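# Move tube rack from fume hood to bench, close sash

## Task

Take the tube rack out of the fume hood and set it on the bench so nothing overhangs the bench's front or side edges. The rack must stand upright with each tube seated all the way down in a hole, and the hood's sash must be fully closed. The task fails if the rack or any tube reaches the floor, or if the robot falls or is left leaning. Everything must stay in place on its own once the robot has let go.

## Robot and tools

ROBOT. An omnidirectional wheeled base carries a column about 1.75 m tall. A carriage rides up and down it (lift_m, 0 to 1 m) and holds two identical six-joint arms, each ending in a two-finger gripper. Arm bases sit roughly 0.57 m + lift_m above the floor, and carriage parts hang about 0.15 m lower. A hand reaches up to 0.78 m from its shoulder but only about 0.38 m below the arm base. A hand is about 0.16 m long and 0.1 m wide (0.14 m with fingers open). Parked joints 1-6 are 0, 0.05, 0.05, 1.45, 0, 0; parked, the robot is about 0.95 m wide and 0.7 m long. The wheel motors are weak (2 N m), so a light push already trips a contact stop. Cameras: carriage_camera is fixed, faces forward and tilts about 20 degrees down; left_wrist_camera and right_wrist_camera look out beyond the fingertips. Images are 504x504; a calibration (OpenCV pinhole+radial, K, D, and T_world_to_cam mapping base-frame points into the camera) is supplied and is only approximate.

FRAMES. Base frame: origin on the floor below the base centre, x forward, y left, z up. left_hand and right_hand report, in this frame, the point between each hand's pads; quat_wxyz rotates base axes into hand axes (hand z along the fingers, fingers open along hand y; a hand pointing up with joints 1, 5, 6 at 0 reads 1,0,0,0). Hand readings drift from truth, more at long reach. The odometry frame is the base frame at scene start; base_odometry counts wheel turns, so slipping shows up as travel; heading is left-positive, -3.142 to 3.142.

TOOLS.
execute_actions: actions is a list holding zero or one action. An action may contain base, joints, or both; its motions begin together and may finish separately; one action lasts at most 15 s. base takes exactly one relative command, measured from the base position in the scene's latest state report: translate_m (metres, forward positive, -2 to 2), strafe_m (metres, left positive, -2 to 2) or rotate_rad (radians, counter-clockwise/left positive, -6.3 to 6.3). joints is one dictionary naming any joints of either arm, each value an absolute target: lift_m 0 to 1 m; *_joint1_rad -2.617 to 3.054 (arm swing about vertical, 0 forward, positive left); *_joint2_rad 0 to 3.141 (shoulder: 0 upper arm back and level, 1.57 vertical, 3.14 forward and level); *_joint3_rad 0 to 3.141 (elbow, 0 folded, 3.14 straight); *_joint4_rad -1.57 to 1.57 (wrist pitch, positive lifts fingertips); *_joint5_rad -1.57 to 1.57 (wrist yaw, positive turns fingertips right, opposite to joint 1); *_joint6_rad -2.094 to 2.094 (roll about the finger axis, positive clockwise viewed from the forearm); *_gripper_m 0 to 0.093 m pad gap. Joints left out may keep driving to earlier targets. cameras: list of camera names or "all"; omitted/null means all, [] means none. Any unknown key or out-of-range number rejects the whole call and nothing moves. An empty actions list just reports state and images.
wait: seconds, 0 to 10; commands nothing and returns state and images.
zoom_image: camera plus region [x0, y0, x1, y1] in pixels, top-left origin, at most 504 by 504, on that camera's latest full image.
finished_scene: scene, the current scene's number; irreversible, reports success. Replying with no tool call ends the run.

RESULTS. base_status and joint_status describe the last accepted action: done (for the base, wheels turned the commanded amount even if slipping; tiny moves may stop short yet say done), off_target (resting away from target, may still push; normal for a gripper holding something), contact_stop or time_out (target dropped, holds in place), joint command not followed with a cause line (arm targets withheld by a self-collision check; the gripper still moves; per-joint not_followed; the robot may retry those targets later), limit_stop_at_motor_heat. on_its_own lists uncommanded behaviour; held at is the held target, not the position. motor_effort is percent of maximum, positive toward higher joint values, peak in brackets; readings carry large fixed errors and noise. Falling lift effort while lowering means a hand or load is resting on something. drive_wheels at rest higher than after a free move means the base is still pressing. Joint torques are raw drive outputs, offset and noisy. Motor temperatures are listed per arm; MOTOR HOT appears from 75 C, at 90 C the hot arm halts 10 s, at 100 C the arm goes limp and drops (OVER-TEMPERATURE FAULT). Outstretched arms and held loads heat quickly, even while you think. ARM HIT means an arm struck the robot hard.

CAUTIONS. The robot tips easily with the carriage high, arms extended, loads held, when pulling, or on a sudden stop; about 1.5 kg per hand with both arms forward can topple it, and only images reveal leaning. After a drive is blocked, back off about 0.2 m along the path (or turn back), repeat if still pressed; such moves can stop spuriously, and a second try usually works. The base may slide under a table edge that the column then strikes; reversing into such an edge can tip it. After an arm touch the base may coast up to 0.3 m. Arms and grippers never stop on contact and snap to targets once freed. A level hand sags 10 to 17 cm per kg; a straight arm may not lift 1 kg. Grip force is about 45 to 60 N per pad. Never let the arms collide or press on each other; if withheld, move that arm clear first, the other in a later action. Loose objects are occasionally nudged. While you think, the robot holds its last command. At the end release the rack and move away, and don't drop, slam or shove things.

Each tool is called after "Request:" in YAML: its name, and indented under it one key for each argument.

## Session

Request:
execute_actions:
  actions: []

Scene clock: 0.00 s.
Joint torques (N m, as the arm reports them, + toward a larger angle): no reading
Motor temperatures (°C, as the motors report them): left_arm=[24 36 30 29 24 24] | right_arm=[24 29 30 30 24 24]
base_odometry: x=+0.000 y=+0.000 heading=+0.000 (m, m, rad; odometry frame)
base_status: not commanded
joint_positions: lift_m=+0.298 left_joint1_rad=-0.011 left_joint2_rad=+0.052 left_joint3_rad=+0.052 left_joint4_rad=+1.399 left_joint5_rad=+0.014 left_joint6_rad=-0.027 left_gripper_m=+0.095 right_joint1_rad=+0.003 right_joint2_rad=+0.033 right_joint3_rad=+0.041 right_joint4_rad=+1.506 right_joint5_rad=-0.044 right_joint6_rad=-0.024 right_gripper_m=+0.094
joint_status: not commanded
motor_effort: lift_m=+23 drive_wheels=+0 (%)
left_hand: x=+0.3122 y=+0.3457 z=+1.2695 quat_wxyz=(+0.996, +0.006, +0.086, -0.020) (m; base frame)
right_hand: x=+0.2834 y=-0.3410 z=+1.2696 quat_wxyz=(+0.999, -0.022, +0.028, -0.010) (m; base frame)
pictures: carriage_camera, left_wrist_camera, right_wrist_camera
camera_calibration (this result's frames):
carriage_camera: T_world_to_cam=[[0.00693451, -0.998534, -0.0536913, 0.0597243], [-0.350838, 0.04785, -0.935213, 1.24654], [0.93641, 0.0253222, -0.349992, 0.256854], [0, 0, 0, 1]] pos_world=[0.196397, -0.00651426, 1.25888]
left_wrist_camera: T_world_to_cam=[[-0.0457654, -0.994209, -0.0972284, 0.483211], [0.654171, 0.0437302, -0.755082, 0.731869], [0.754961, -0.0981606, 0.648381, -0.89568], [0, 0, 0, 1]] pos_world=[0.219551, 0.360487, 1.18035]
right_wrist_camera: T_world_to_cam=[[0.0508906, -0.993141, -0.105265, -0.221761], [0.765943, 0.106451, -0.634034, 0.633777], [0.640891, -0.0483603, 0.766107, -1.05848], [0, 0, 0, 1]] pos_world=[0.204221, -0.338894, 1.1894]
Images, in order (width x height): carriage_camera 504x504, left_wrist_camera 504x504, right_wrist_camera 504x504.

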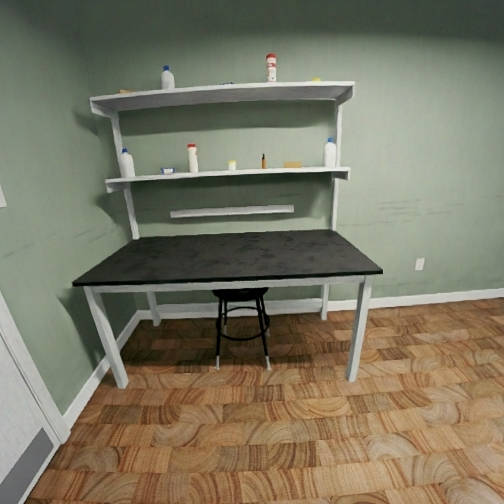

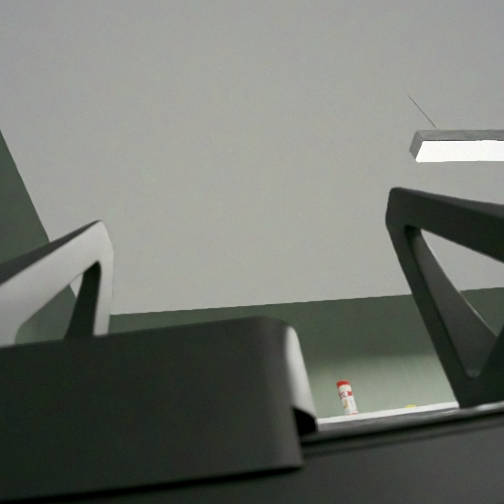

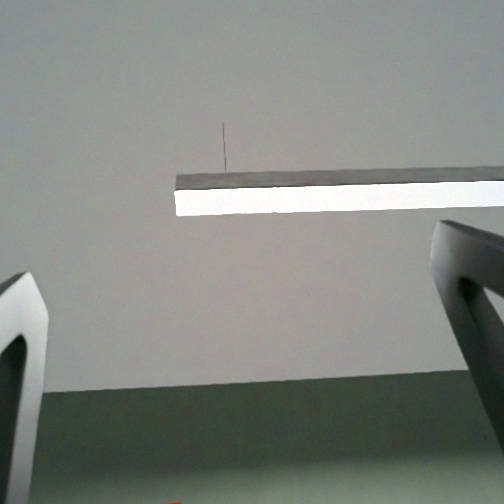

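Request:
execute_actions:
  actions:
    - {"base":{"rotate_rad":-1.8}}
  cameras: ["carriage_camera"]

Scene clock: 4.37 s.
Joint torques (N m, as the arm reports them, + toward a larger angle): left_arm=[-0.14  3.82  5.75  0.04 -0.03 -0.03] | right_arm=[-0.06  4.61  5.44 -0.16  0.05 -0.14]
Motor temperatures (°C, as the motors report them): left_arm=[24 35 31 29 24 24] | right_arm=[24 29 30 30 24 24]
base_odometry: x=+0.000 y=+0.000 heading=-1.799 (m, m, rad; odometry frame)
base_status: done
joint_positions: lift_m=+0.298 left_joint1_rad=-0.011 left_joint2_rad=+0.052 left_joint3_rad=+0.052 left_joint4_rad=+1.399 left_joint5_rad=+0.014 left_joint6_rad=-0.027 left_gripper_m=+0.095 right_joint1_rad=+0.003 right_joint2_rad=+0.033 right_joint3_rad=+0.041 right_joint4_rad=+1.505 right_joint5_rad=-0.044 right_joint6_rad=-0.024 right_gripper_m=+0.094
joint_status: not commanded
motor_effort: lift_m=+23(23) drive_wheels=+8(33) (%)
left_hand: x=+0.3123 y=+0.3457 z=+1.2694 quat_wxyz=(+0.996, +0.006, +0.086, -0.020) (m; base frame)
right_hand: x=+0.2837 y=-0.3410 z=+1.2696 quat_wxyz=(+0.999, -0.022, +0.028, -0.010) (m; base frame)
pictures: carriage_camera
camera_calibration (this result's frames):
carriage_camera: T_world_to_cam=[[0.00693451, -0.998534, -0.0536913, 0.0597243], [-0.350838, 0.04785, -0.935213, 1.24654], [0.93641, 0.0253222, -0.349992, 0.256854], [0, 0, 0, 1]] pos_world=[0.196397, -0.00651426, 1.25888]
Images, in order (width x height): carriage_camera 504x504.

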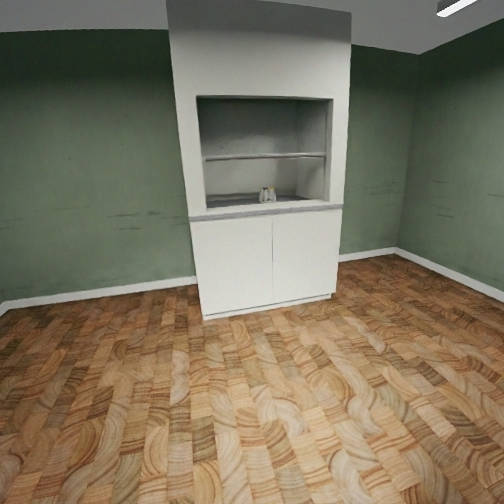

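Request:
execute_actions:
  actions:
    - {"base":{"rotate_rad":0.3}}
  cameras: []

Request:
execute_actions:
  actions:
    - {"base":{"strafe_m":-0.8}}
  cameras: []

Request:
execute_actions:
  actions:
    - {"base":{"translate_m":0.95},"joints":{"right_joint2_rad":1.9,"right_joint3_rad":1.9,"right_joint4_rad":0,"lift_m":0.25}}
  cameras: ["carriage_camera","right_wrist_camera"]

Request:
zoom_image:
  camera: "carriage_camera"
  region: [180,140,400,300]

Scene clock: 8.13 s.
Joint torques (N m, as the arm reports them, + toward a larger angle): left_arm=[ 0.04  3.66  5.8   0.   -0.03 -0.03] | right_arm=[ 0.02  4.75  5.61 -0.16  0.02 -0.15]
Motor temperatures (°C, as the motors report them): left_arm=[24 35 31 29 24 24] | right_arm=[24 29 31 30 24 24]
base_odometry: x=+0.000 y=+0.000 heading=-1.500 (m, m, rad; odometry frame)
base_status: done
joint_positions: lift_m=+0.298 left_joint1_rad=-0.011 left_joint2_rad=+0.052 left_joint3_rad=+0.052 left_joint4_rad=+1.399 left_joint5_rad=+0.014 left_joint6_rad=-0.027 left_gripper_m=+0.095 right_joint1_rad=+0.003 right_joint2_rad=+0.033 right_joint3_rad=+0.041 right_joint4_rad=+1.505 right_joint5_rad=-0.044 right_joint6_rad=-0.024 right_gripper_m=+0.094
joint_status: not commanded
motor_effort: lift_m=+23(23) drive_wheels=-9(27) (%)
left_hand: x=+0.3123 y=+0.3457 z=+1.2694 quat_wxyz=(+0.996, +0.006, +0.086, -0.020) (m; base frame)
right_hand: x=+0.2837 y=-0.3410 z=+1.2696 quat_wxyz=(+0.999, -0.022, +0.028, -0.010) (m; base frame)
pictures: none
No camera images: the call's "cameras" was empty. Leave "cameras" out to get every camera's image.

Scene clock: 12.00 s.
Joint torques (N m, as the arm reports them, + toward a larger angle): left_arm=[-0.04  3.69  5.62 -0.01 -0.04 -0.04] | right_arm=[ 0.02  4.61  5.56 -0.15 -0.01 -0.13]
Motor temperatures (°C, as the motors report them): left_arm=[24 35 31 29 24 24] | right_arm=[24 29 31 30 24 24]
base_odometry: x=-0.798 y=-0.056 heading=-1.501 (m, m, rad; odometry frame)
base_status: done
joint_positions: lift_m=+0.298 left_joint1_rad=-0.011 left_joint2_rad=+0.052 left_joint3_rad=+0.052 left_joint4_rad=+1.399 left_joint5_rad=+0.014 left_joint6_rad=-0.027 left_gripper_m=+0.095 right_joint1_rad=+0.003 right_joint2_rad=+0.033 right_joint3_rad=+0.041 right_joint4_rad=+1.505 right_joint5_rad=-0.044 right_joint6_rad=-0.024 right_gripper_m=+0.094
joint_status: not commanded
motor_effort: lift_m=+23(24) drive_wheels=-5(33) (%)
left_hand: x=+0.3123 y=+0.3457 z=+1.2694 quat_wxyz=(+0.996, +0.006, +0.086, -0.020) (m; base frame)
right_hand: x=+0.2837 y=-0.3410 z=+1.2696 quat_wxyz=(+0.999, -0.022, +0.028, -0.010) (m; base frame)
pictures: none
No camera images: the call's "cameras" was empty. Leave "cameras" out to get every camera's image.

Scene clock: 16.17 s.
Joint torques (N m, as the arm reports them, + toward a larger angle): left_arm=[ 0.03  3.82  5.66 -0.04 -0.04 -0.03] | right_arm=[ -0.15 -12.57   9.11   2.06   0.    -0.14]
Motor temperatures (°C, as the motors report them): left_arm=[24 35 31 29 24 24] | right_arm=[24 30 32 32 24 24]
base_odometry: x=-0.732 y=-1.003 heading=-1.502 (m, m, rad; odometry frame)
base_status: done
joint_positions: lift_m=+0.250 left_joint1_rad=-0.011 left_joint2_rad=+0.052 left_joint3_rad=+0.052 left_joint4_rad=+1.399 left_joint5_rad=+0.014 left_joint6_rad=-0.027 left_gripper_m=+0.095 right_joint1_rad=+0.003 right_joint2_rad=+1.899 right_joint3_rad=+1.877 right_joint4_rad=-0.001 right_joint5_rad=-0.044 right_joint6_rad=-0.024 right_gripper_m=+0.094
joint_status: all done
motor_effort: lift_m=+22(22) drive_wheels=-6(34) (%)
left_hand: x=+0.3123 y=+0.3457 z=+1.2217 quat_wxyz=(+0.996, +0.006, +0.086, -0.020) (m; base frame)
right_hand: x=+0.8659 y=-0.3393 z=+1.2048 quat_wxyz=(+0.699, -0.025, +0.715, +0.008) (m; base frame)
pictures: carriage_camera, right_wrist_camera
camera_calibration (this result's frames):
carriage_camera: T_world_to_cam=[[0.00693451, -0.998534, -0.0536913, 0.0571615], [-0.350838, 0.04785, -0.935213, 1.2019], [0.93641, 0.0253222, -0.349992, 0.240148], [0, 0, 0, 1]] pos_world=[0.196397, -0.00651426, 1.21115]
right_wrist_camera: T_world_to_cam=[[-0.100701, -0.993581, -0.0515445, -0.190163], [-0.608053, 0.102468, -0.787256, 1.5193], [0.787484, -0.0479353, -0.614468, 0.154474], [0, 0, 0, 1]] pos_world=[0.783019, -0.337217, 1.28119]
Images, in order (width x height): carriage_camera 504x504, right_wrist_camera 504x504.

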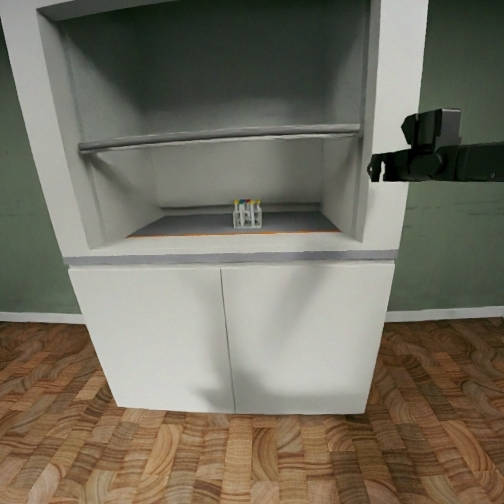

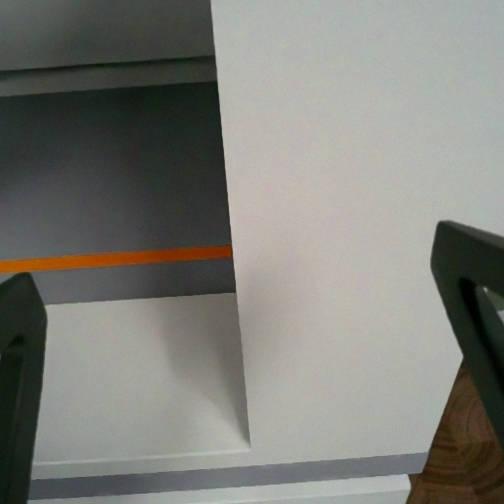

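Region (180, 140, 400, 300) of carriage_camera's 504x504 image, scaled by 2.291, with more detail than that image has; it fills the top 367 rows of this view, and the rest is white.

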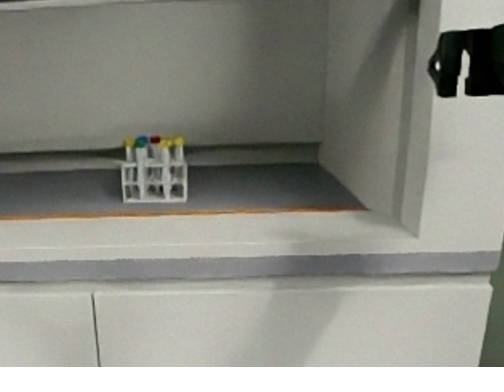

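Request:
execute_actions:
  actions:
    - {"joints":{"right_joint2_rad":0.05,"right_joint3_rad":0.05,"right_joint4_rad":1.45,"left_joint1_rad":-0.15,"left_joint2_rad":2.56,"left_joint3_rad":2.1,"left_joint4_rad":0.44,"left_joint5_rad":1.42,"lift_m":0.27}}
  cameras: ["carriage_camera"]

Scene clock: 20.43 s.
Joint torques (N m, as the arm reports them, + toward a larger angle): left_arm=[ -0.71 -17.89   8.23   1.54   0.09  -0.01] | right_arm=[ 0.07  3.36  4.09 -0.13  0.04 -0.14]
Motor temperatures (°C, as the motors report them): left_arm=[24 36 32 29 24 24] | right_arm=[24 31 32 32 24 24]
base_odometry: x=-0.732 y=-1.003 heading=-1.502 (m, m, rad; odometry frame)
base_status: not commanded
joint_positions: lift_m=+0.270 left_joint1_rad=-0.142 left_joint2_rad=+2.575 left_joint3_rad=+2.083 left_joint4_rad=+0.432 left_joint5_rad=+1.413 left_joint6_rad=-0.027 left_gripper_m=+0.095 right_joint1_rad=+0.003 right_joint2_rad=+0.061 right_joint3_rad=+0.068 right_joint4_rad=+1.457 right_joint5_rad=-0.044 right_joint6_rad=-0.024 right_gripper_m=+0.094
joint_status: all done
motor_effort: lift_m=+25(30) drive_wheels=-4(5) (%)
left_hand: x=+0.8267 y=+0.0971 z=+0.9984 quat_wxyz=(+0.480, +0.476, +0.527, -0.515) (m; base frame)
right_hand: x=+0.2961 y=-0.3410 z=+1.2475 quat_wxyz=(+0.998, -0.023, +0.053, -0.009) (m; base frame)
pictures: carriage_camera
camera_calibration (this result's frames):
carriage_camera: T_world_to_cam=[[0.00693451, -0.998534, -0.0536913, 0.0582186], [-0.350838, 0.04785, -0.935213, 1.22031], [0.93641, 0.0253222, -0.349992, 0.247039], [0, 0, 0, 1]] pos_world=[0.196397, -0.00651426, 1.23084]
Images, in order (width x height): carriage_camera 504x504.

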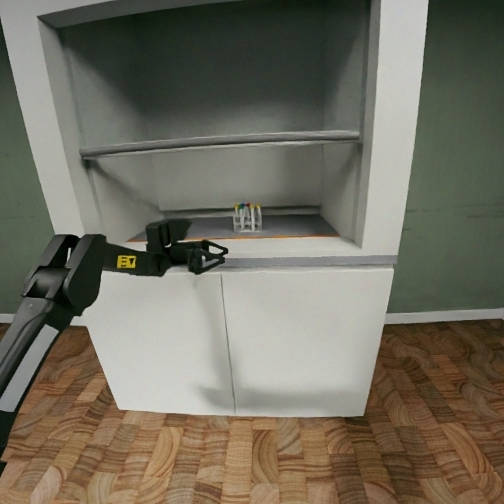

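Request:
execute_actions:
  actions:
    - {"base":{"strafe_m":0.12}}
  cameras: []

Request:
execute_actions:
  actions:
    - {"base":{"translate_m":0.45}}
  cameras: ["carriage_camera","left_wrist_camera"]

Scene clock: 23.20 s.
Joint torques (N m, as the arm reports them, + toward a larger angle): left_arm=[ -0.38 -18.     8.21   1.55   0.06  -0.03] | right_arm=[-0.05  3.48  4.13 -0.13  0.01 -0.15]
Motor temperatures (°C, as the motors report them): left_arm=[24 39 32 29 24 24] | right_arm=[24 31 32 32 24 24]
base_odometry: x=-0.613 y=-0.995 heading=-1.502 (m, m, rad; odometry frame)
base_status: done
joint_positions: lift_m=+0.270 left_joint1_rad=-0.146 left_joint2_rad=+2.575 left_joint3_rad=+2.083 left_joint4_rad=+0.432 left_joint5_rad=+1.414 left_joint6_rad=-0.027 left_gripper_m=+0.095 right_joint1_rad=+0.003 right_joint2_rad=+0.061 right_joint3_rad=+0.068 right_joint4_rad=+1.457 right_joint5_rad=-0.044 right_joint6_rad=-0.024 right_gripper_m=+0.094
joint_status: not commanded
motor_effort: lift_m=+25(25) drive_wheels=-3(29) (%)
left_hand: x=+0.8256 y=+0.0952 z=+0.9984 quat_wxyz=(+0.478, +0.478, +0.526, -0.516) (m; base frame)
right_hand: x=+0.2962 y=-0.3410 z=+1.2475 quat_wxyz=(+0.998, -0.023, +0.053, -0.009) (m; base frame)
pictures: none
No camera images: the call's "cameras" was empty. Leave "cameras" out to get every camera's image.

Scene clock: 26.17 s.
Joint torques (N m, as the arm reports them, + toward a larger angle): left_arm=[ -0.38 -17.78   7.97   1.52   0.03  -0.02] | right_arm=[-0.04  3.49  4.14 -0.04  0.04 -0.13]
Motor temperatures (°C, as the motors report them): left_arm=[24 41 33 30 24 24] | right_arm=[24 30 32 32 24 24]
base_odometry: x=-0.581 y=-1.444 heading=-1.501 (m, m, rad; odometry frame)
base_status: done
joint_positions: lift_m=+0.270 left_joint1_rad=-0.146 left_joint2_rad=+2.574 left_joint3_rad=+2.083 left_joint4_rad=+0.433 left_joint5_rad=+1.416 left_joint6_rad=-0.027 left_gripper_m=+0.095 right_joint1_rad=+0.003 right_joint2_rad=+0.061 right_joint3_rad=+0.068 right_joint4_rad=+1.452 right_joint5_rad=-0.044 right_joint6_rad=-0.024 right_gripper_m=+0.094
joint_status: not commanded
motor_effort: lift_m=+25(25) drive_wheels=-5(28) (%)
left_hand: x=+0.8253 y=+0.0952 z=+0.9992 quat_wxyz=(+0.479, +0.478, +0.525, -0.516) (m; base frame)
right_hand: x=+0.2973 y=-0.3410 z=+1.2474 quat_wxyz=(+0.998, -0.023, +0.055, -0.009) (m; base frame)
pictures: carriage_camera, left_wrist_camera
camera_calibration (this result's frames):
carriage_camera: T_world_to_cam=[[0.00693451, -0.998534, -0.0536913, 0.0582186], [-0.350838, 0.04785, -0.935213, 1.22031], [0.93641, 0.0253222, -0.349992, 0.247039], [0, 0, 0, 1]] pos_world=[0.196397, -0.00651426, 1.23084]
left_wrist_camera: T_world_to_cam=[[-0.994114, 0.0780561, 0.0751296, 0.739805], [-0.00780942, 0.640038, -0.768304, 0.705825], [-0.108057, -0.764368, -0.635661, 0.926248], [0, 0, 0, 1]] pos_world=[0.84105, 0.198494, 1.07549]
Images, in order (width x height): carriage_camera 504x504, left_wrist_camera 504x504.

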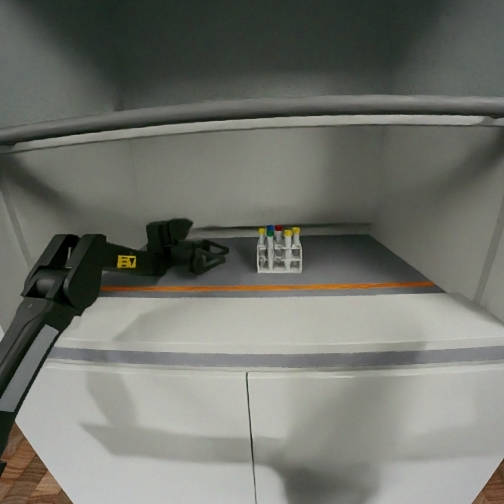

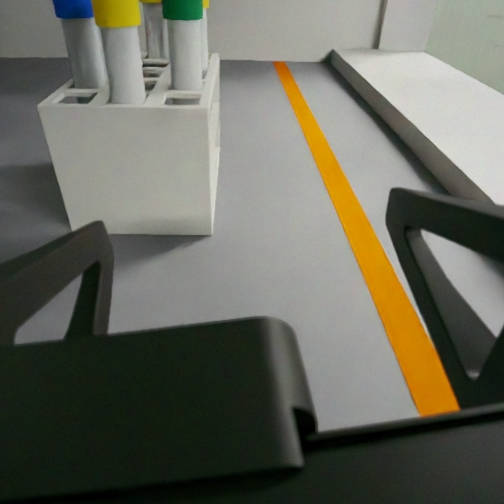

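Request:
execute_actions:
  actions:
    - {"base":{"translate_m":0.052},"joints":{"lift_m":0.245}}
  cameras: ["left_wrist_camera"]

Request:
execute_actions:
  actions:
    - {"base":{"strafe_m":-0.05}}
  cameras: ["carriage_camera","left_wrist_camera"]

Scene clock: 29.57 s.
Joint torques (N m, as the arm reports them, + toward a larger angle): left_arm=[ -0.42 -16.94   8.15   1.46   0.02  -0.05] | right_arm=[-0.01  3.49  4.14 -0.07  0.04 -0.17]
Motor temperatures (°C, as the motors report them): left_arm=[24 44 34 30 24 24] | right_arm=[24 30 32 31 24 24]
base_odometry: x=-0.577 y=-1.496 heading=-1.500 (m, m, rad; odometry frame)
base_status: done
joint_positions: lift_m=+0.245 left_joint1_rad=-0.146 left_joint2_rad=+2.563 left_joint3_rad=+2.083 left_joint4_rad=+0.439 left_joint5_rad=+1.418 left_joint6_rad=-0.027 left_gripper_m=+0.095 right_joint1_rad=+0.003 right_joint2_rad=+0.060 right_joint3_rad=+0.068 right_joint4_rad=+1.450 right_joint5_rad=-0.044 right_joint6_rad=-0.024 right_gripper_m=+0.094
joint_status: all done
motor_effort: lift_m=+21(22) drive_wheels=-6(32) (%)
left_hand: x=+0.8242 y=+0.0953 z=+0.9813 quat_wxyz=(+0.483, +0.482, +0.520, -0.513) (m; base frame)
right_hand: x=+0.2976 y=-0.3410 z=+1.2226 quat_wxyz=(+0.998, -0.023, +0.056, -0.009) (m; base frame)
pictures: left_wrist_camera
camera_calibration (this result's frames):
left_wrist_camera: T_world_to_cam=[[-0.995049, 0.0801168, 0.0588055, 0.756592], [0.00587998, 0.638135, -0.769902, 0.682485], [-0.0992079, -0.765745, -0.635447, 0.907488], [0, 0, 0, 1]] pos_world=[0.838863, 0.198771, 1.05762]
Images, in order (width x height): left_wrist_camera 504x504.

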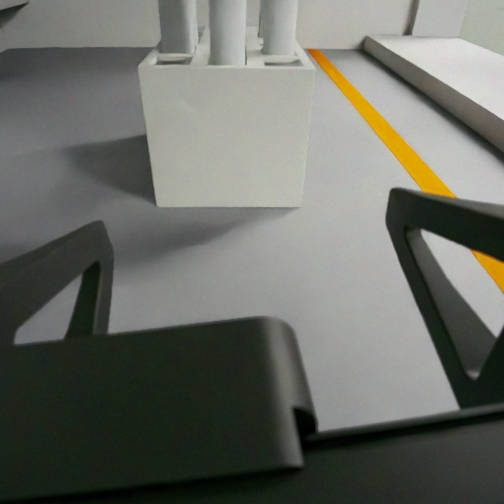

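Scene clock: 30.73 s.
Joint torques (N m, as the arm reports them, + toward a larger angle): left_arm=[ -0.21 -16.94   8.3    1.48   0.03  -0.01] | right_arm=[-0.14  3.56  4.11 -0.02  0.03 -0.14]
Motor temperatures (°C, as the motors report them): left_arm=[24 45 34 30 24 24] | right_arm=[24 30 32 31 24 24]
base_odometry: x=-0.627 y=-1.500 heading=-1.500 (m, m, rad; odometry frame)
base_status: done
joint_positions: lift_m=+0.245 left_joint1_rad=-0.148 left_joint2_rad=+2.563 left_joint3_rad=+2.083 left_joint4_rad=+0.439 left_joint5_rad=+1.418 left_joint6_rad=-0.027 left_gripper_m=+0.095 right_joint1_rad=+0.003 right_joint2_rad=+0.060 right_joint3_rad=+0.068 right_joint4_rad=+1.450 right_joint5_rad=-0.044 right_joint6_rad=-0.024 right_gripper_m=+0.094
joint_status: not commanded
motor_effort: lift_m=+21(22) drive_wheels=-3(26) (%)
left_hand: x=+0.8237 y=+0.0942 z=+0.9813 quat_wxyz=(+0.483, +0.483, +0.520, -0.514) (m; base frame)
right_hand: x=+0.2976 y=-0.3410 z=+1.2226 quat_wxyz=(+0.998, -0.023, +0.056, -0.009) (m; base frame)
pictures: carriage_camera, left_wrist_camera
camera_calibration (this result's frames):
carriage_camera: T_world_to_cam=[[0.00693451, -0.998534, -0.0536913, 0.0568933], [-0.350838, 0.04785, -0.935213, 1.19723], [0.93641, 0.0253222, -0.349992, 0.2384], [0, 0, 0, 1]] pos_world=[0.196397, -0.00651426, 1.20615]
left_wrist_camera: T_world_to_cam=[[-0.994895, 0.0820146, 0.0588055, 0.755889], [0.00709713, 0.638123, -0.769902, 0.682162], [-0.100668, -0.765554, -0.635447, 0.907815], [0, 0, 0, 1]] pos_world=[0.838577, 0.197684, 1.05762]
Images, in order (width x height): carriage_camera 504x504, left_wrist_camera 504x504.

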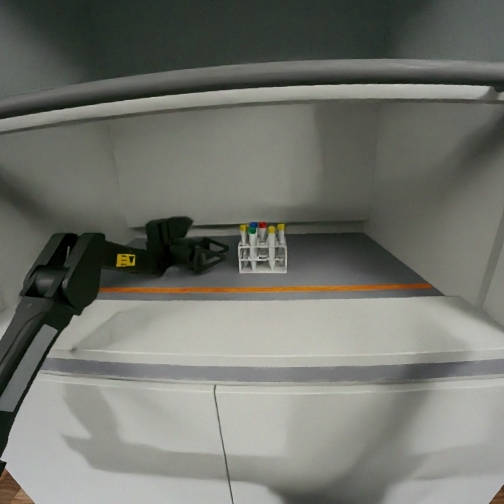

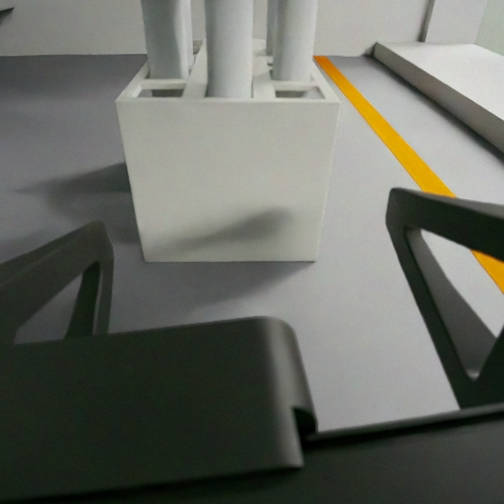

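Request:
execute_actions:
  actions:
    - {"base":{"translate_m":0.006}}
  cameras: []

Request:
execute_actions:
  actions:
    - {"base":{"strafe_m":-0.075}}
  cameras: ["carriage_camera","left_wrist_camera"]

Scene clock: 32.33 s.
Joint torques (N m, as the arm reports them, + toward a larger angle): left_arm=[ -0.04 -16.85   8.22   1.44   0.03  -0.02] | right_arm=[-0.1   3.55  4.   -0.06  0.06 -0.14]
Motor temperatures (°C, as the motors report them): left_arm=[24 46 34 30 24 24] | right_arm=[24 30 32 31 24 24]
base_odometry: x=-0.627 y=-1.506 heading=-1.501 (m, m, rad; odometry frame)
base_status: done
joint_positions: lift_m=+0.245 left_joint1_rad=-0.148 left_joint2_rad=+2.563 left_joint3_rad=+2.083 left_joint4_rad=+0.439 left_joint5_rad=+1.418 left_joint6_rad=-0.027 left_gripper_m=+0.095 right_joint1_rad=+0.003 right_joint2_rad=+0.060 right_joint3_rad=+0.068 right_joint4_rad=+1.449 right_joint5_rad=-0.044 right_joint6_rad=-0.024 right_gripper_m=+0.094
joint_status: not commanded
motor_effort: lift_m=+21(21) drive_wheels=-1(13) (%)
left_hand: x=+0.8237 y=+0.0942 z=+0.9813 quat_wxyz=(+0.483, +0.483, +0.520, -0.514) (m; base frame)
right_hand: x=+0.2977 y=-0.3410 z=+1.2226 quat_wxyz=(+0.998, -0.023, +0.056, -0.009) (m; base frame)
pictures: none
No camera images: the call's "cameras" was empty. Leave "cameras" out to get every camera's image.

Scene clock: 33.70 s.
Joint torques (N m, as the arm reports them, + toward a larger angle): left_arm=[ -0.2  -17.     8.24   1.52   0.01  -0.03] | right_arm=[-0.1   3.49  4.05 -0.03  0.04 -0.15]
Motor temperatures (°C, as the motors report them): left_arm=[24 47 34 30 24 24] | right_arm=[24 30 32 31 24 24]
base_odometry: x=-0.702 y=-1.511 heading=-1.500 (m, m, rad; odometry frame)
base_status: done
joint_positions: lift_m=+0.245 left_joint1_rad=-0.150 left_joint2_rad=+2.563 left_joint3_rad=+2.083 left_joint4_rad=+0.439 left_joint5_rad=+1.418 left_joint6_rad=-0.027 left_gripper_m=+0.095 right_joint1_rad=+0.003 right_joint2_rad=+0.060 right_joint3_rad=+0.068 right_joint4_rad=+1.449 right_joint5_rad=-0.044 right_joint6_rad=-0.024 right_gripper_m=+0.094
joint_status: not commanded
motor_effort: lift_m=+22(21) drive_wheels=-2(26) (%)
left_hand: x=+0.8232 y=+0.0932 z=+0.9814 quat_wxyz=(+0.482, +0.483, +0.519, -0.514) (m; base frame)
right_hand: x=+0.2977 y=-0.3410 z=+1.2226 quat_wxyz=(+0.998, -0.023, +0.056, -0.009) (m; base frame)
pictures: carriage_camera, left_wrist_camera
camera_calibration (this result's frames):
carriage_camera: T_world_to_cam=[[0.00693451, -0.998534, -0.0536913, 0.0568933], [-0.350838, 0.04785, -0.935213, 1.19723], [0.93641, 0.0253222, -0.349992, 0.2384], [0, 0, 0, 1]] pos_world=[0.196397, -0.00651426, 1.20615]
left_wrist_camera: T_world_to_cam=[[-0.994781, 0.0839187, 0.0580455, 0.755965], [0.00889512, 0.63802, -0.769968, 0.681494], [-0.101649, -0.765433, -0.635437, 0.907791], [0, 0, 0, 1]] pos_world=[0.838233, 0.196606, 1.05769]
Images, in order (width x height): carriage_camera 504x504, left_wrist_camera 504x504.

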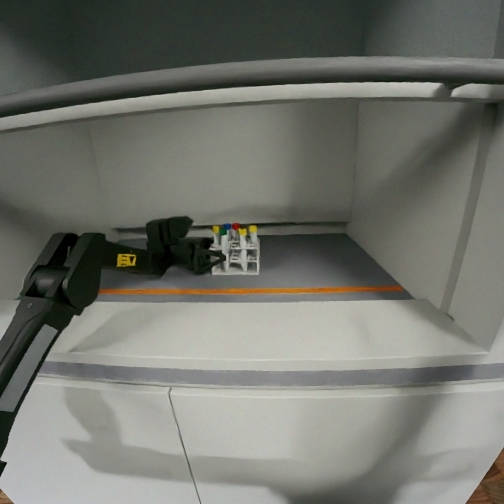

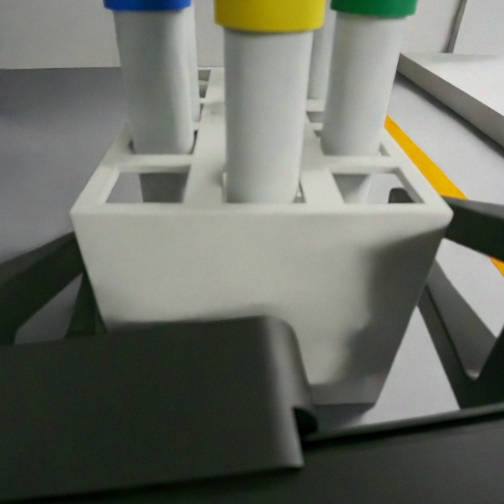

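Request:
execute_actions:
  actions:
    - {"base":{"strafe_m":-0.018}}
  cameras: []

Request:
execute_actions:
  actions:
    - {"joints":{"left_gripper_m":0.04}}
  cameras: []

Request:
execute_actions:
  actions:
    - {"joints":{"left_gripper_m":0.04,"lift_m":0.3}}
  cameras: ["carriage_camera","left_wrist_camera"]

Scene clock: 36.57 s.
Joint torques (N m, as the arm reports them, + toward a larger angle): left_arm=[ -0.01 -16.89   8.4    1.49   0.04  -0.03] | right_arm=[-0.05  3.7   4.05 -0.07  0.06 -0.12]
Motor temperatures (°C, as the motors report them): left_arm=[24 49 35 31 24 24] | right_arm=[24 30 32 31 24 24]
base_odometry: x=-0.720 y=-1.513 heading=-1.500 (m, m, rad; odometry frame)
base_status: done
joint_positions: lift_m=+0.245 left_joint1_rad=-0.151 left_joint2_rad=+2.563 left_joint3_rad=+2.083 left_joint4_rad=+0.439 left_joint5_rad=+1.418 left_joint6_rad=-0.027 left_gripper_m=+0.095 right_joint1_rad=+0.003 right_joint2_rad=+0.060 right_joint3_rad=+0.068 right_joint4_rad=+1.449 right_joint5_rad=-0.044 right_joint6_rad=-0.024 right_gripper_m=+0.094
joint_status: not commanded
motor_effort: lift_m=+22(21) drive_wheels=-1(31) (%)
left_hand: x=+0.8229 y=+0.0926 z=+0.9814 quat_wxyz=(+0.482, +0.484, +0.519, -0.514) (m; base frame)
right_hand: x=+0.2977 y=-0.3410 z=+1.2226 quat_wxyz=(+0.998, -0.023, +0.056, -0.009) (m; base frame)
pictures: none
No camera images: the call's "cameras" was empty. Leave "cameras" out to get every camera's image.

Scene clock: 37.17 s.
Joint torques (N m, as the arm reports them, + toward a larger angle): left_arm=[  0.06 -16.82   8.3    1.44   0.01  -0.04] | right_arm=[-0.01  3.55  4.06 -0.04  0.04 -0.14]
Motor temperatures (°C, as the motors report them): left_arm=[24 49 35 31 24 24] | right_arm=[24 30 32 31 24 24]
base_odometry: x=-0.720 y=-1.513 heading=-1.500 (m, m, rad; odometry frame)
base_status: not commanded
joint_positions: lift_m=+0.245 left_joint1_rad=-0.151 left_joint2_rad=+2.563 left_joint3_rad=+2.083 left_joint4_rad=+0.440 left_joint5_rad=+1.418 left_joint6_rad=-0.026 left_gripper_m=+0.082 right_joint1_rad=+0.003 right_joint2_rad=+0.060 right_joint3_rad=+0.068 right_joint4_rad=+1.449 right_joint5_rad=-0.044 right_joint6_rad=-0.024 right_gripper_m=+0.094
joint_status: left_gripper_m off_target (ended at +0.082, target +0.040)
motor_effort: lift_m=+22(21) drive_wheels=+0(1) (%)
left_hand: x=+0.8228 y=+0.0926 z=+0.9815 quat_wxyz=(+0.482, +0.485, +0.518, -0.514) (m; base frame)
right_hand: x=+0.2977 y=-0.3410 z=+1.2226 quat_wxyz=(+0.998, -0.023, +0.056, -0.009) (m; base frame)
pictures: none
No camera images: the call's "cameras" was empty. Leave "cameras" out to get every camera's image.

Scene clock: 37.93 s.
Joint torques (N m, as the arm reports them, + toward a larger angle): left_arm=[  0.21 -16.51   8.05   1.54   0.03  -0.04] | right_arm=[-0.02  3.29  3.99 -0.04  0.03 -0.12]
Motor temperatures (°C, as the motors report them): left_arm=[24 50 35 31 24 24] | right_arm=[24 30 32 31 24 24]
base_odometry: x=-0.720 y=-1.513 heading=-1.500 (m, m, rad; odometry frame)
base_status: not commanded
joint_positions: lift_m=+0.300 left_joint1_rad=-0.151 left_joint2_rad=+2.558 left_joint3_rad=+2.086 left_joint4_rad=+0.434 left_joint5_rad=+1.418 left_joint6_rad=-0.026 left_gripper_m=+0.082 right_joint1_rad=+0.003 right_joint2_rad=+0.060 right_joint3_rad=+0.068 right_joint4_rad=+1.449 right_joint5_rad=-0.044 right_joint6_rad=-0.024 right_gripper_m=+0.094
joint_status: left_gripper_m off_target (ended at +0.082, target +0.040); the others done
motor_effort: lift_m=+24(30) drive_wheels=+0(1) (%)
left_hand: x=+0.8226 y=+0.0926 z=+1.0393 quat_wxyz=(+0.483, +0.485, +0.518, -0.514) (m; base frame)
right_hand: x=+0.2978 y=-0.3410 z=+1.2774 quat_wxyz=(+0.998, -0.023, +0.057, -0.009) (m; base frame)
pictures: carriage_camera, left_wrist_camera
camera_calibration (this result's frames):
carriage_camera: T_world_to_cam=[[0.00693451, -0.998534, -0.0536913, 0.0598333], [-0.350838, 0.04785, -0.935213, 1.24844], [0.93641, 0.0253222, -0.349992, 0.257565], [0, 0, 0, 1]] pos_world=[0.196397, -0.00651426, 1.26091]
left_wrist_camera: T_world_to_cam=[[-0.99481, 0.0858431, 0.0546288, 0.75543], [0.0127363, 0.637716, -0.770167, 0.72352], [-0.100951, -0.765474, -0.635499, 0.943534], [0, 0, 0, 1]] pos_world=[0.837545, 0.196002, 1.11558]
Images, in order (width x height): carriage_camera 504x504, left_wrist_camera 504x504.

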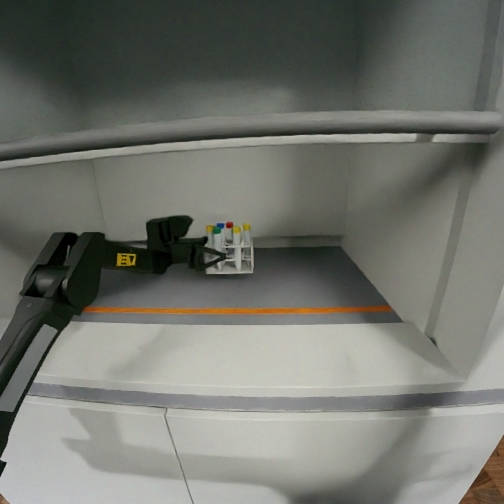

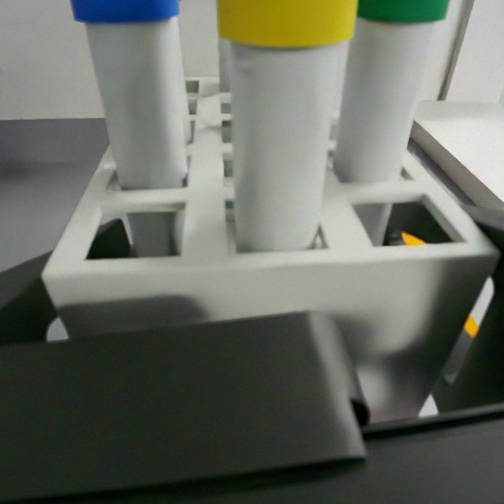

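Request:
execute_actions:
  actions:
    - {"base":{"translate_m":-0.65}}
  cameras: []

Request:
execute_actions:
  actions:
    - {"base":{"rotate_rad":1.5},"joints":{"left_gripper_m":0.04,"left_joint1_rad":0,"left_joint2_rad":1.9,"left_joint3_rad":1.45,"left_joint4_rad":0.44,"left_joint5_rad":0,"lift_m":0.35}}
  cameras: ["carriage_camera","left_wrist_camera"]

Scene clock: 43.30 s.
Joint torques (N m, as the arm reports them, + toward a larger angle): left_arm=[  0.14 -16.48   8.01   1.53   0.    -0.06] | right_arm=[-0.04  3.53  4.18 -0.04  0.05 -0.14]
Motor temperatures (°C, as the motors report them): left_arm=[24 52 35 31 24 24] | right_arm=[24 30 32 30 24 23]
base_odometry: x=-0.766 y=-0.864 heading=-1.500 (m, m, rad; odometry frame)
base_status: done
joint_positions: lift_m=+0.300 left_joint1_rad=-0.151 left_joint2_rad=+2.558 left_joint3_rad=+2.086 left_joint4_rad=+0.434 left_joint5_rad=+1.418 left_joint6_rad=-0.026 left_gripper_m=+0.082 right_joint1_rad=+0.003 right_joint2_rad=+0.060 right_joint3_rad=+0.068 right_joint4_rad=+1.449 right_joint5_rad=-0.044 right_joint6_rad=-0.024 right_gripper_m=+0.094
joint_status: not commanded
motor_effort: lift_m=+24(24) drive_wheels=-2(30) (%)
left_hand: x=+0.8226 y=+0.0926 z=+1.0392 quat_wxyz=(+0.483, +0.485, +0.518, -0.514) (m; base frame)
right_hand: x=+0.2977 y=-0.3410 z=+1.2774 quat_wxyz=(+0.998, -0.023, +0.056, -0.009) (m; base frame)
pictures: none
No camera images: the call's "cameras" was empty. Leave "cameras" out to get every camera's image.

Scene clock: 46.33 s.
Joint torques (N m, as the arm reports them, + toward a larger angle): left_arm=[ -0.58 -13.6    6.73   2.15  -0.01  -0.04] | right_arm=[ 0.07  3.63  3.99 -0.02  0.01 -0.14]
Motor temperatures (°C, as the motors report them): left_arm=[24 53 35 32 24 24] | right_arm=[24 29 32 30 24 23]
base_odometry: x=-0.765 y=-0.864 heading=-0.001 (m, m, rad; odometry frame)
base_status: done
joint_positions: lift_m=+0.350 left_joint1_rad=+0.008 left_joint2_rad=+1.917 left_joint3_rad=+1.460 left_joint4_rad=+0.419 left_joint5_rad=-0.002 left_joint6_rad=-0.026 left_gripper_m=+0.082 right_joint1_rad=+0.003 right_joint2_rad=+0.060 right_joint3_rad=+0.068 right_joint4_rad=+1.449 right_joint5_rad=-0.043 right_joint6_rad=-0.024 right_gripper_m=+0.094
joint_status: left_gripper_m off_target (ended at +0.082, target +0.040); the others done
motor_effort: lift_m=+25(30) drive_wheels=+7(34) (%)
left_hand: x=+0.8706 y=+0.3534 z=+1.1905 quat_wxyz=(+0.694, -0.013, +0.720, -0.006) (m; base frame)
right_hand: x=+0.2978 y=-0.3410 z=+1.3273 quat_wxyz=(+0.998, -0.022, +0.057, -0.009) (m; base frame)
pictures: carriage_camera, left_wrist_camera
camera_calibration (this result's frames):
carriage_camera: T_world_to_cam=[[0.00693451, -0.998534, -0.0536913, 0.0625147], [-0.350838, 0.04785, -0.935213, 1.29514], [0.93641, 0.0253222, -0.349992, 0.275044], [0, 0, 0, 1]] pos_world=[0.196397, -0.00651426, 1.31085]
left_wrist_camera: T_world_to_cam=[[-0.0776405, -0.996781, 0.0199965, 0.397898], [-0.66189, 0.0365355, -0.74871, 1.44726], [0.745569, -0.0713657, -0.662596, 0.294115], [0, 0, 0, 1]] pos_world=[0.769539, 0.364731, 1.2705]
Images, in order (width x height): carriage_camera 504x504, left_wrist_camera 504x504.

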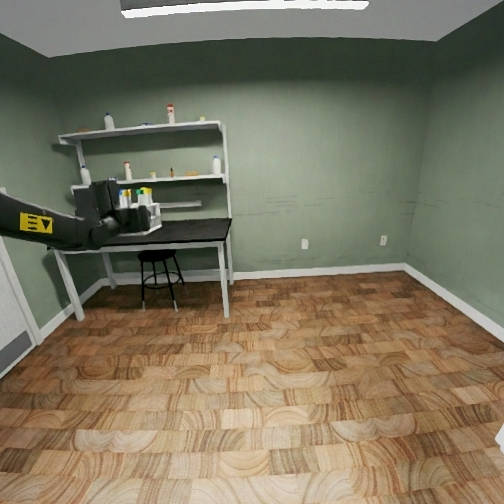

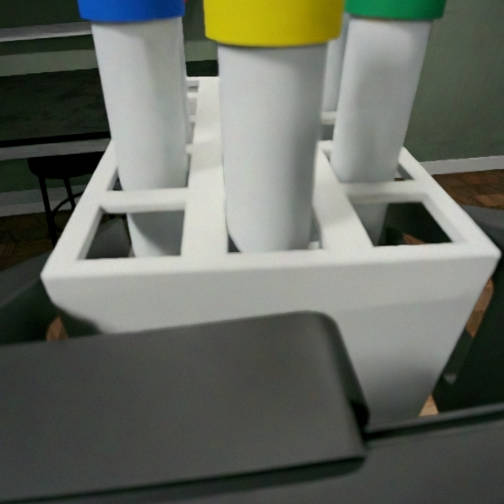

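Request:
execute_actions:
  actions:
    - {"base":{"strafe_m":0.86}}
  cameras: []

Request:
execute_actions:
  actions:
    - {"base":{"translate_m":1.1}}
  cameras: ["carriage_camera"]

Scene clock: 52.10 s.
Joint torques (N m, as the arm reports them, + toward a larger angle): left_arm=[ -0.11 -13.68   6.97   2.19  -0.02  -0.06] | right_arm=[-0.03  3.55  4.03 -0.02  0.08 -0.12]
Motor temperatures (°C, as the motors report them): left_arm=[24 54 36 33 24 24] | right_arm=[24 29 32 30 24 23]
base_odometry: x=-0.766 y=-0.004 heading=+0.000 (m, m, rad; odometry frame)
base_status: done
joint_positions: lift_m=+0.350 left_joint1_rad=+0.003 left_joint2_rad=+1.917 left_joint3_rad=+1.460 left_joint4_rad=+0.419 left_joint5_rad=-0.002 left_joint6_rad=-0.026 left_gripper_m=+0.082 right_joint1_rad=+0.003 right_joint2_rad=+0.060 right_joint3_rad=+0.068 right_joint4_rad=+1.449 right_joint5_rad=-0.043 right_joint6_rad=-0.024 right_gripper_m=+0.094
joint_status: not commanded
motor_effort: lift_m=+24(24) drive_wheels=-5(34) (%)
left_hand: x=+0.8706 y=+0.3508 z=+1.1904 quat_wxyz=(+0.694, -0.011, +0.720, -0.007) (m; base frame)
right_hand: x=+0.2978 y=-0.3410 z=+1.3273 quat_wxyz=(+0.998, -0.022, +0.057, -0.009) (m; base frame)
pictures: none
No camera images: the call's "cameras" was empty. Leave "cameras" out to get every camera's image.

Scene clock: 56.60 s.
Joint torques (N m, as the arm reports them, + toward a larger angle): left_arm=[ -0.11 -13.57   6.92   2.18  -0.02  -0.03] | right_arm=[-0.03  3.46  4.1  -0.03  0.06 -0.11]
Motor temperatures (°C, as the motors report them): left_arm=[24 54 36 33 24 24] | right_arm=[24 29 32 30 24 23]
base_odometry: x=+0.335 y=-0.004 heading=+0.000 (m, m, rad; odometry frame)
base_status: done
joint_positions: lift_m=+0.350 left_joint1_rad=+0.003 left_joint2_rad=+1.917 left_joint3_rad=+1.460 left_joint4_rad=+0.416 left_joint5_rad=-0.002 left_joint6_rad=-0.026 left_gripper_m=+0.082 right_joint1_rad=+0.003 right_joint2_rad=+0.060 right_joint3_rad=+0.068 right_joint4_rad=+1.449 right_joint5_rad=-0.043 right_joint6_rad=-0.024 right_gripper_m=+0.094
joint_status: not commanded
motor_effort: lift_m=+25(25) drive_wheels=-6(28) (%)
left_hand: x=+0.8706 y=+0.3508 z=+1.1896 quat_wxyz=(+0.693, -0.011, +0.721, -0.007) (m; base frame)
right_hand: x=+0.2977 y=-0.3410 z=+1.3273 quat_wxyz=(+0.998, -0.022, +0.056, -0.009) (m; base frame)
pictures: carriage_camera
camera_calibration (this result's frames):
carriage_camera: T_world_to_cam=[[0.00693451, -0.998534, -0.0536913, 0.0625147], [-0.350838, 0.04785, -0.935213, 1.29514], [0.93641, 0.0253222, -0.349992, 0.275044], [0, 0, 0, 1]] pos_world=[0.196397, -0.00651426, 1.31085]
Images, in order (width x height): carriage_camera 504x504.

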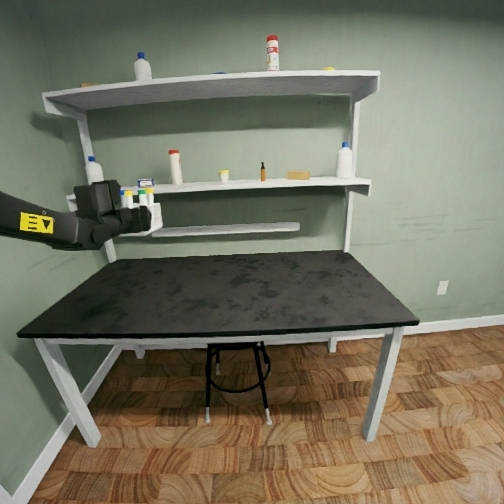

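Request:
execute_actions:
  actions: []

Scene clock: 62.83 s.
Joint torques (N m, as the arm reports them, + toward a larger angle): left_arm=[ -0.22 -13.64   6.93   2.2   -0.02  -0.05] | right_arm=[-0.09  3.54  4.16 -0.03  0.03 -0.16]
Motor temperatures (°C, as the motors report them): left_arm=[24 55 36 34 24 24] | right_arm=[24 29 32 30 24 23]
base_odometry: x=+0.335 y=-0.004 heading=+0.000 (m, m, rad; odometry frame)
base_status: done
joint_positions: lift_m=+0.350 left_joint1_rad=+0.003 left_joint2_rad=+1.917 left_joint3_rad=+1.460 left_joint4_rad=+0.416 left_joint5_rad=-0.002 left_joint6_rad=-0.026 left_gripper_m=+0.082 right_joint1_rad=+0.003 right_joint2_rad=+0.060 right_joint3_rad=+0.068 right_joint4_rad=+1.449 right_joint5_rad=-0.043 right_joint6_rad=-0.024 right_gripper_m=+0.094
joint_status: not commanded
motor_effort: lift_m=+24(25) drive_wheels=-5(28) (%)
left_hand: x=+0.8706 y=+0.3508 z=+1.1896 quat_wxyz=(+0.693, -0.011, +0.721, -0.007) (m; base frame)
right_hand: x=+0.2977 y=-0.3410 z=+1.3273 quat_wxyz=(+0.998, -0.022, +0.056, -0.009) (m; base frame)
pictures: carriage_camera, left_wrist_camera, right_wrist_camera
camera_calibration (this result's frames):
carriage_camera: T_world_to_cam=[[0.00693451, -0.998534, -0.0536913, 0.0625147], [-0.350838, 0.04785, -0.935213, 1.29514], [0.93641, 0.0253222, -0.349992, 0.275044], [0, 0, 0, 1]] pos_world=[0.196397, -0.00651426, 1.31085]
left_wrist_camera: T_world_to_cam=[[-0.0821332, -0.996415, 0.0203042, 0.398748], [-0.664283, 0.0395457, -0.746435, 1.44503], [0.742955, -0.0747948, -0.665149, 0.299899], [0, 0, 0, 1]] pos_world=[0.76985, 0.362605, 1.27001]
right_wrist_camera: T_world_to_cam=[[0.0447488, -0.99312, -0.108215, -0.210687], [0.728432, 0.106567, -0.676779, 0.727328], [0.683655, -0.0485419, 0.728189, -1.07438], [0, 0, 0, 1]] pos_world=[0.214123, -0.338899, 1.25179]
Images, in order (width x height): carriage_camera 504x504, left_wrist_camera 504x504, right_wrist_camera 504x504.

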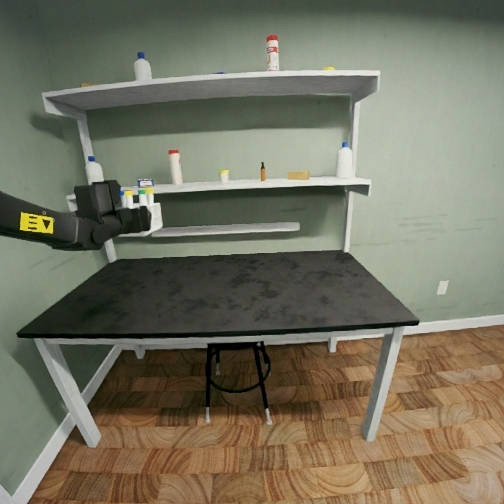

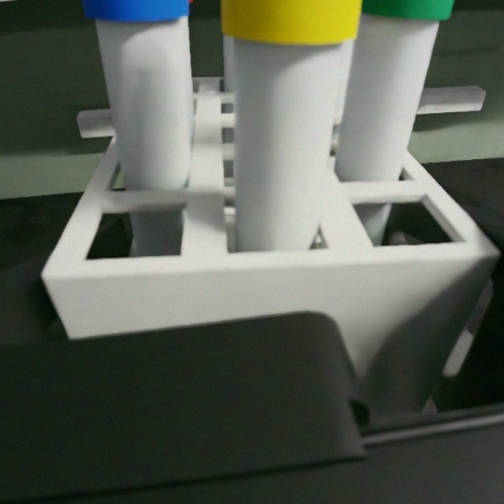

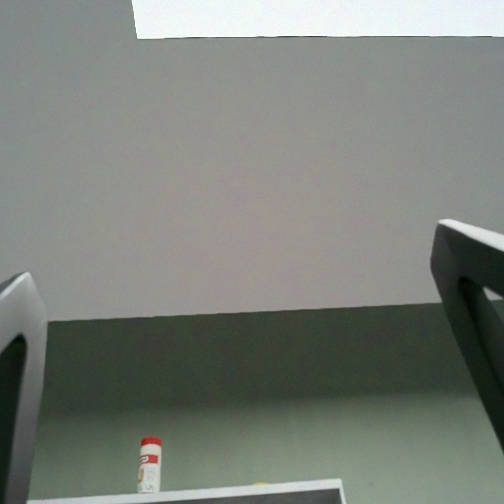

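Request:
execute_actions:
  actions:
    - {"base":{"translate_m":0.25},"joints":{"left_gripper_m":0.04}}
  cameras: ["carriage_camera"]

Request:
execute_actions:
  actions:
    - {"joints":{"left_gripper_m":0.04,"lift_m":0.16}}
  cameras: ["carriage_camera","left_wrist_camera"]

Scene clock: 67.37 s.
Joint torques (N m, as the arm reports them, + toward a larger angle): left_arm=[ -0.24 -13.72   6.84   2.19   0.    -0.03] | right_arm=[-0.12  3.61  4.06 -0.02  0.02 -0.14]
Motor temperatures (°C, as the motors report them): left_arm=[24 56 36 35 24 24] | right_arm=[24 29 32 30 24 23]
base_odometry: x=+0.585 y=-0.003 heading=+0.001 (m, m, rad; odometry frame)
base_status: done
joint_positions: lift_m=+0.350 left_joint1_rad=+0.003 left_joint2_rad=+1.917 left_joint3_rad=+1.460 left_joint4_rad=+0.415 left_joint5_rad=-0.002 left_joint6_rad=-0.026 left_gripper_m=+0.082 right_joint1_rad=+0.003 right_joint2_rad=+0.060 right_joint3_rad=+0.068 right_joint4_rad=+1.449 right_joint5_rad=-0.043 right_joint6_rad=-0.024 right_gripper_m=+0.094
joint_status: left_gripper_m off_target (ended at +0.082, target +0.040)
motor_effort: lift_m=+24(24) drive_wheels=-5(31) (%)
left_hand: x=+0.8705 y=+0.3508 z=+1.1893 quat_wxyz=(+0.692, -0.011, +0.722, -0.007) (m; base frame)
right_hand: x=+0.2977 y=-0.3410 z=+1.3273 quat_wxyz=(+0.998, -0.022, +0.056, -0.009) (m; base frame)
pictures: carriage_camera
camera_calibration (this result's frames):
carriage_camera: T_world_to_cam=[[0.00693451, -0.998534, -0.0536913, 0.0625147], [-0.350838, 0.04785, -0.935213, 1.29514], [0.93641, 0.0253222, -0.349992, 0.275044], [0, 0, 0, 1]] pos_world=[0.196397, -0.00651426, 1.31085]
Images, in order (width x height): carriage_camera 504x504.

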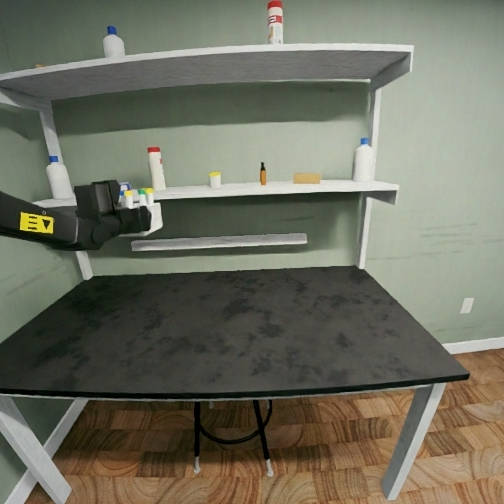

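Scene clock: 68.67 s.
Joint torques (N m, as the arm reports them, + toward a larger angle): left_arm=[ -0.23 -12.93   7.35   2.27   0.02  -0.02] | right_arm=[ 0.02  3.48  3.9  -0.03  0.03 -0.13]
Motor temperatures (°C, as the motors report them): left_arm=[24 56 36 35 24 24] | right_arm=[24 29 32 30 24 23]
base_odometry: x=+0.585 y=-0.003 heading=+0.001 (m, m, rad; odometry frame)
base_status: not commanded
joint_positions: lift_m=+0.160 left_joint1_rad=+0.003 left_joint2_rad=+1.908 left_joint3_rad=+1.453 left_joint4_rad=+0.408 left_joint5_rad=-0.002 left_joint6_rad=-0.026 left_gripper_m=+0.082 right_joint1_rad=+0.003 right_joint2_rad=+0.060 right_joint3_rad=+0.068 right_joint4_rad=+1.449 right_joint5_rad=-0.043 right_joint6_rad=-0.024 right_gripper_m=+0.094
joint_status: left_gripper_m off_target (ended at +0.082, target +0.040); the others done
motor_effort: lift_m=+21(22) drive_wheels=-3(5) (%)
left_hand: x=+0.8684 y=+0.3508 z=+0.9994 quat_wxyz=(+0.690, -0.011, +0.724, -0.007) (m; base frame)
right_hand: x=+0.2976 y=-0.3410 z=+1.1376 quat_wxyz=(+0.998, -0.022, +0.056, -0.009) (m; base frame)
pictures: carriage_camera, left_wrist_camera
camera_calibration (this result's frames):
carriage_camera: T_world_to_cam=[[0.00693451, -0.998534, -0.0536913, 0.0523291], [-0.350838, 0.04785, -0.935213, 1.11772], [0.93641, 0.0253222, -0.349992, 0.208648], [0, 0, 0, 1]] pos_world=[0.196397, -0.00651426, 1.12114]
left_wrist_camera: T_world_to_cam=[[-0.0819918, -0.996414, 0.0208905, 0.401716], [-0.669392, 0.0395287, -0.741857, 1.30146], [0.738371, -0.0748101, -0.670233, 0.184043], [0, 0, 0, 1]] pos_world=[0.76823, 0.362599, 1.08045]
Images, in order (width x height): carriage_camera 504x504, left_wrist_camera 504x504.

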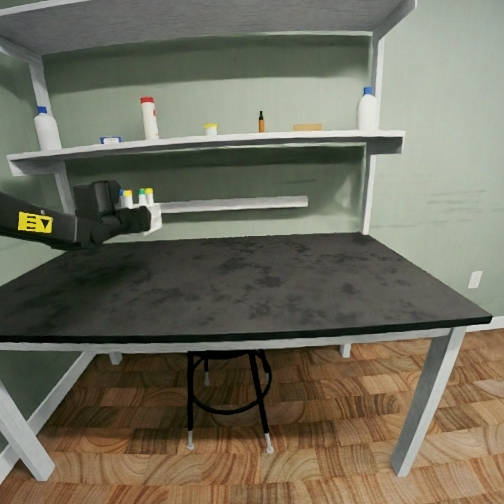

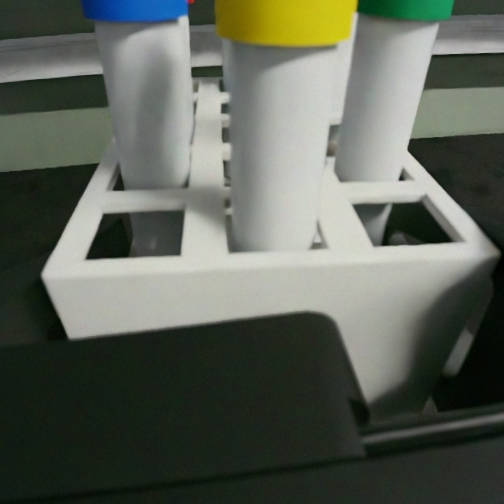

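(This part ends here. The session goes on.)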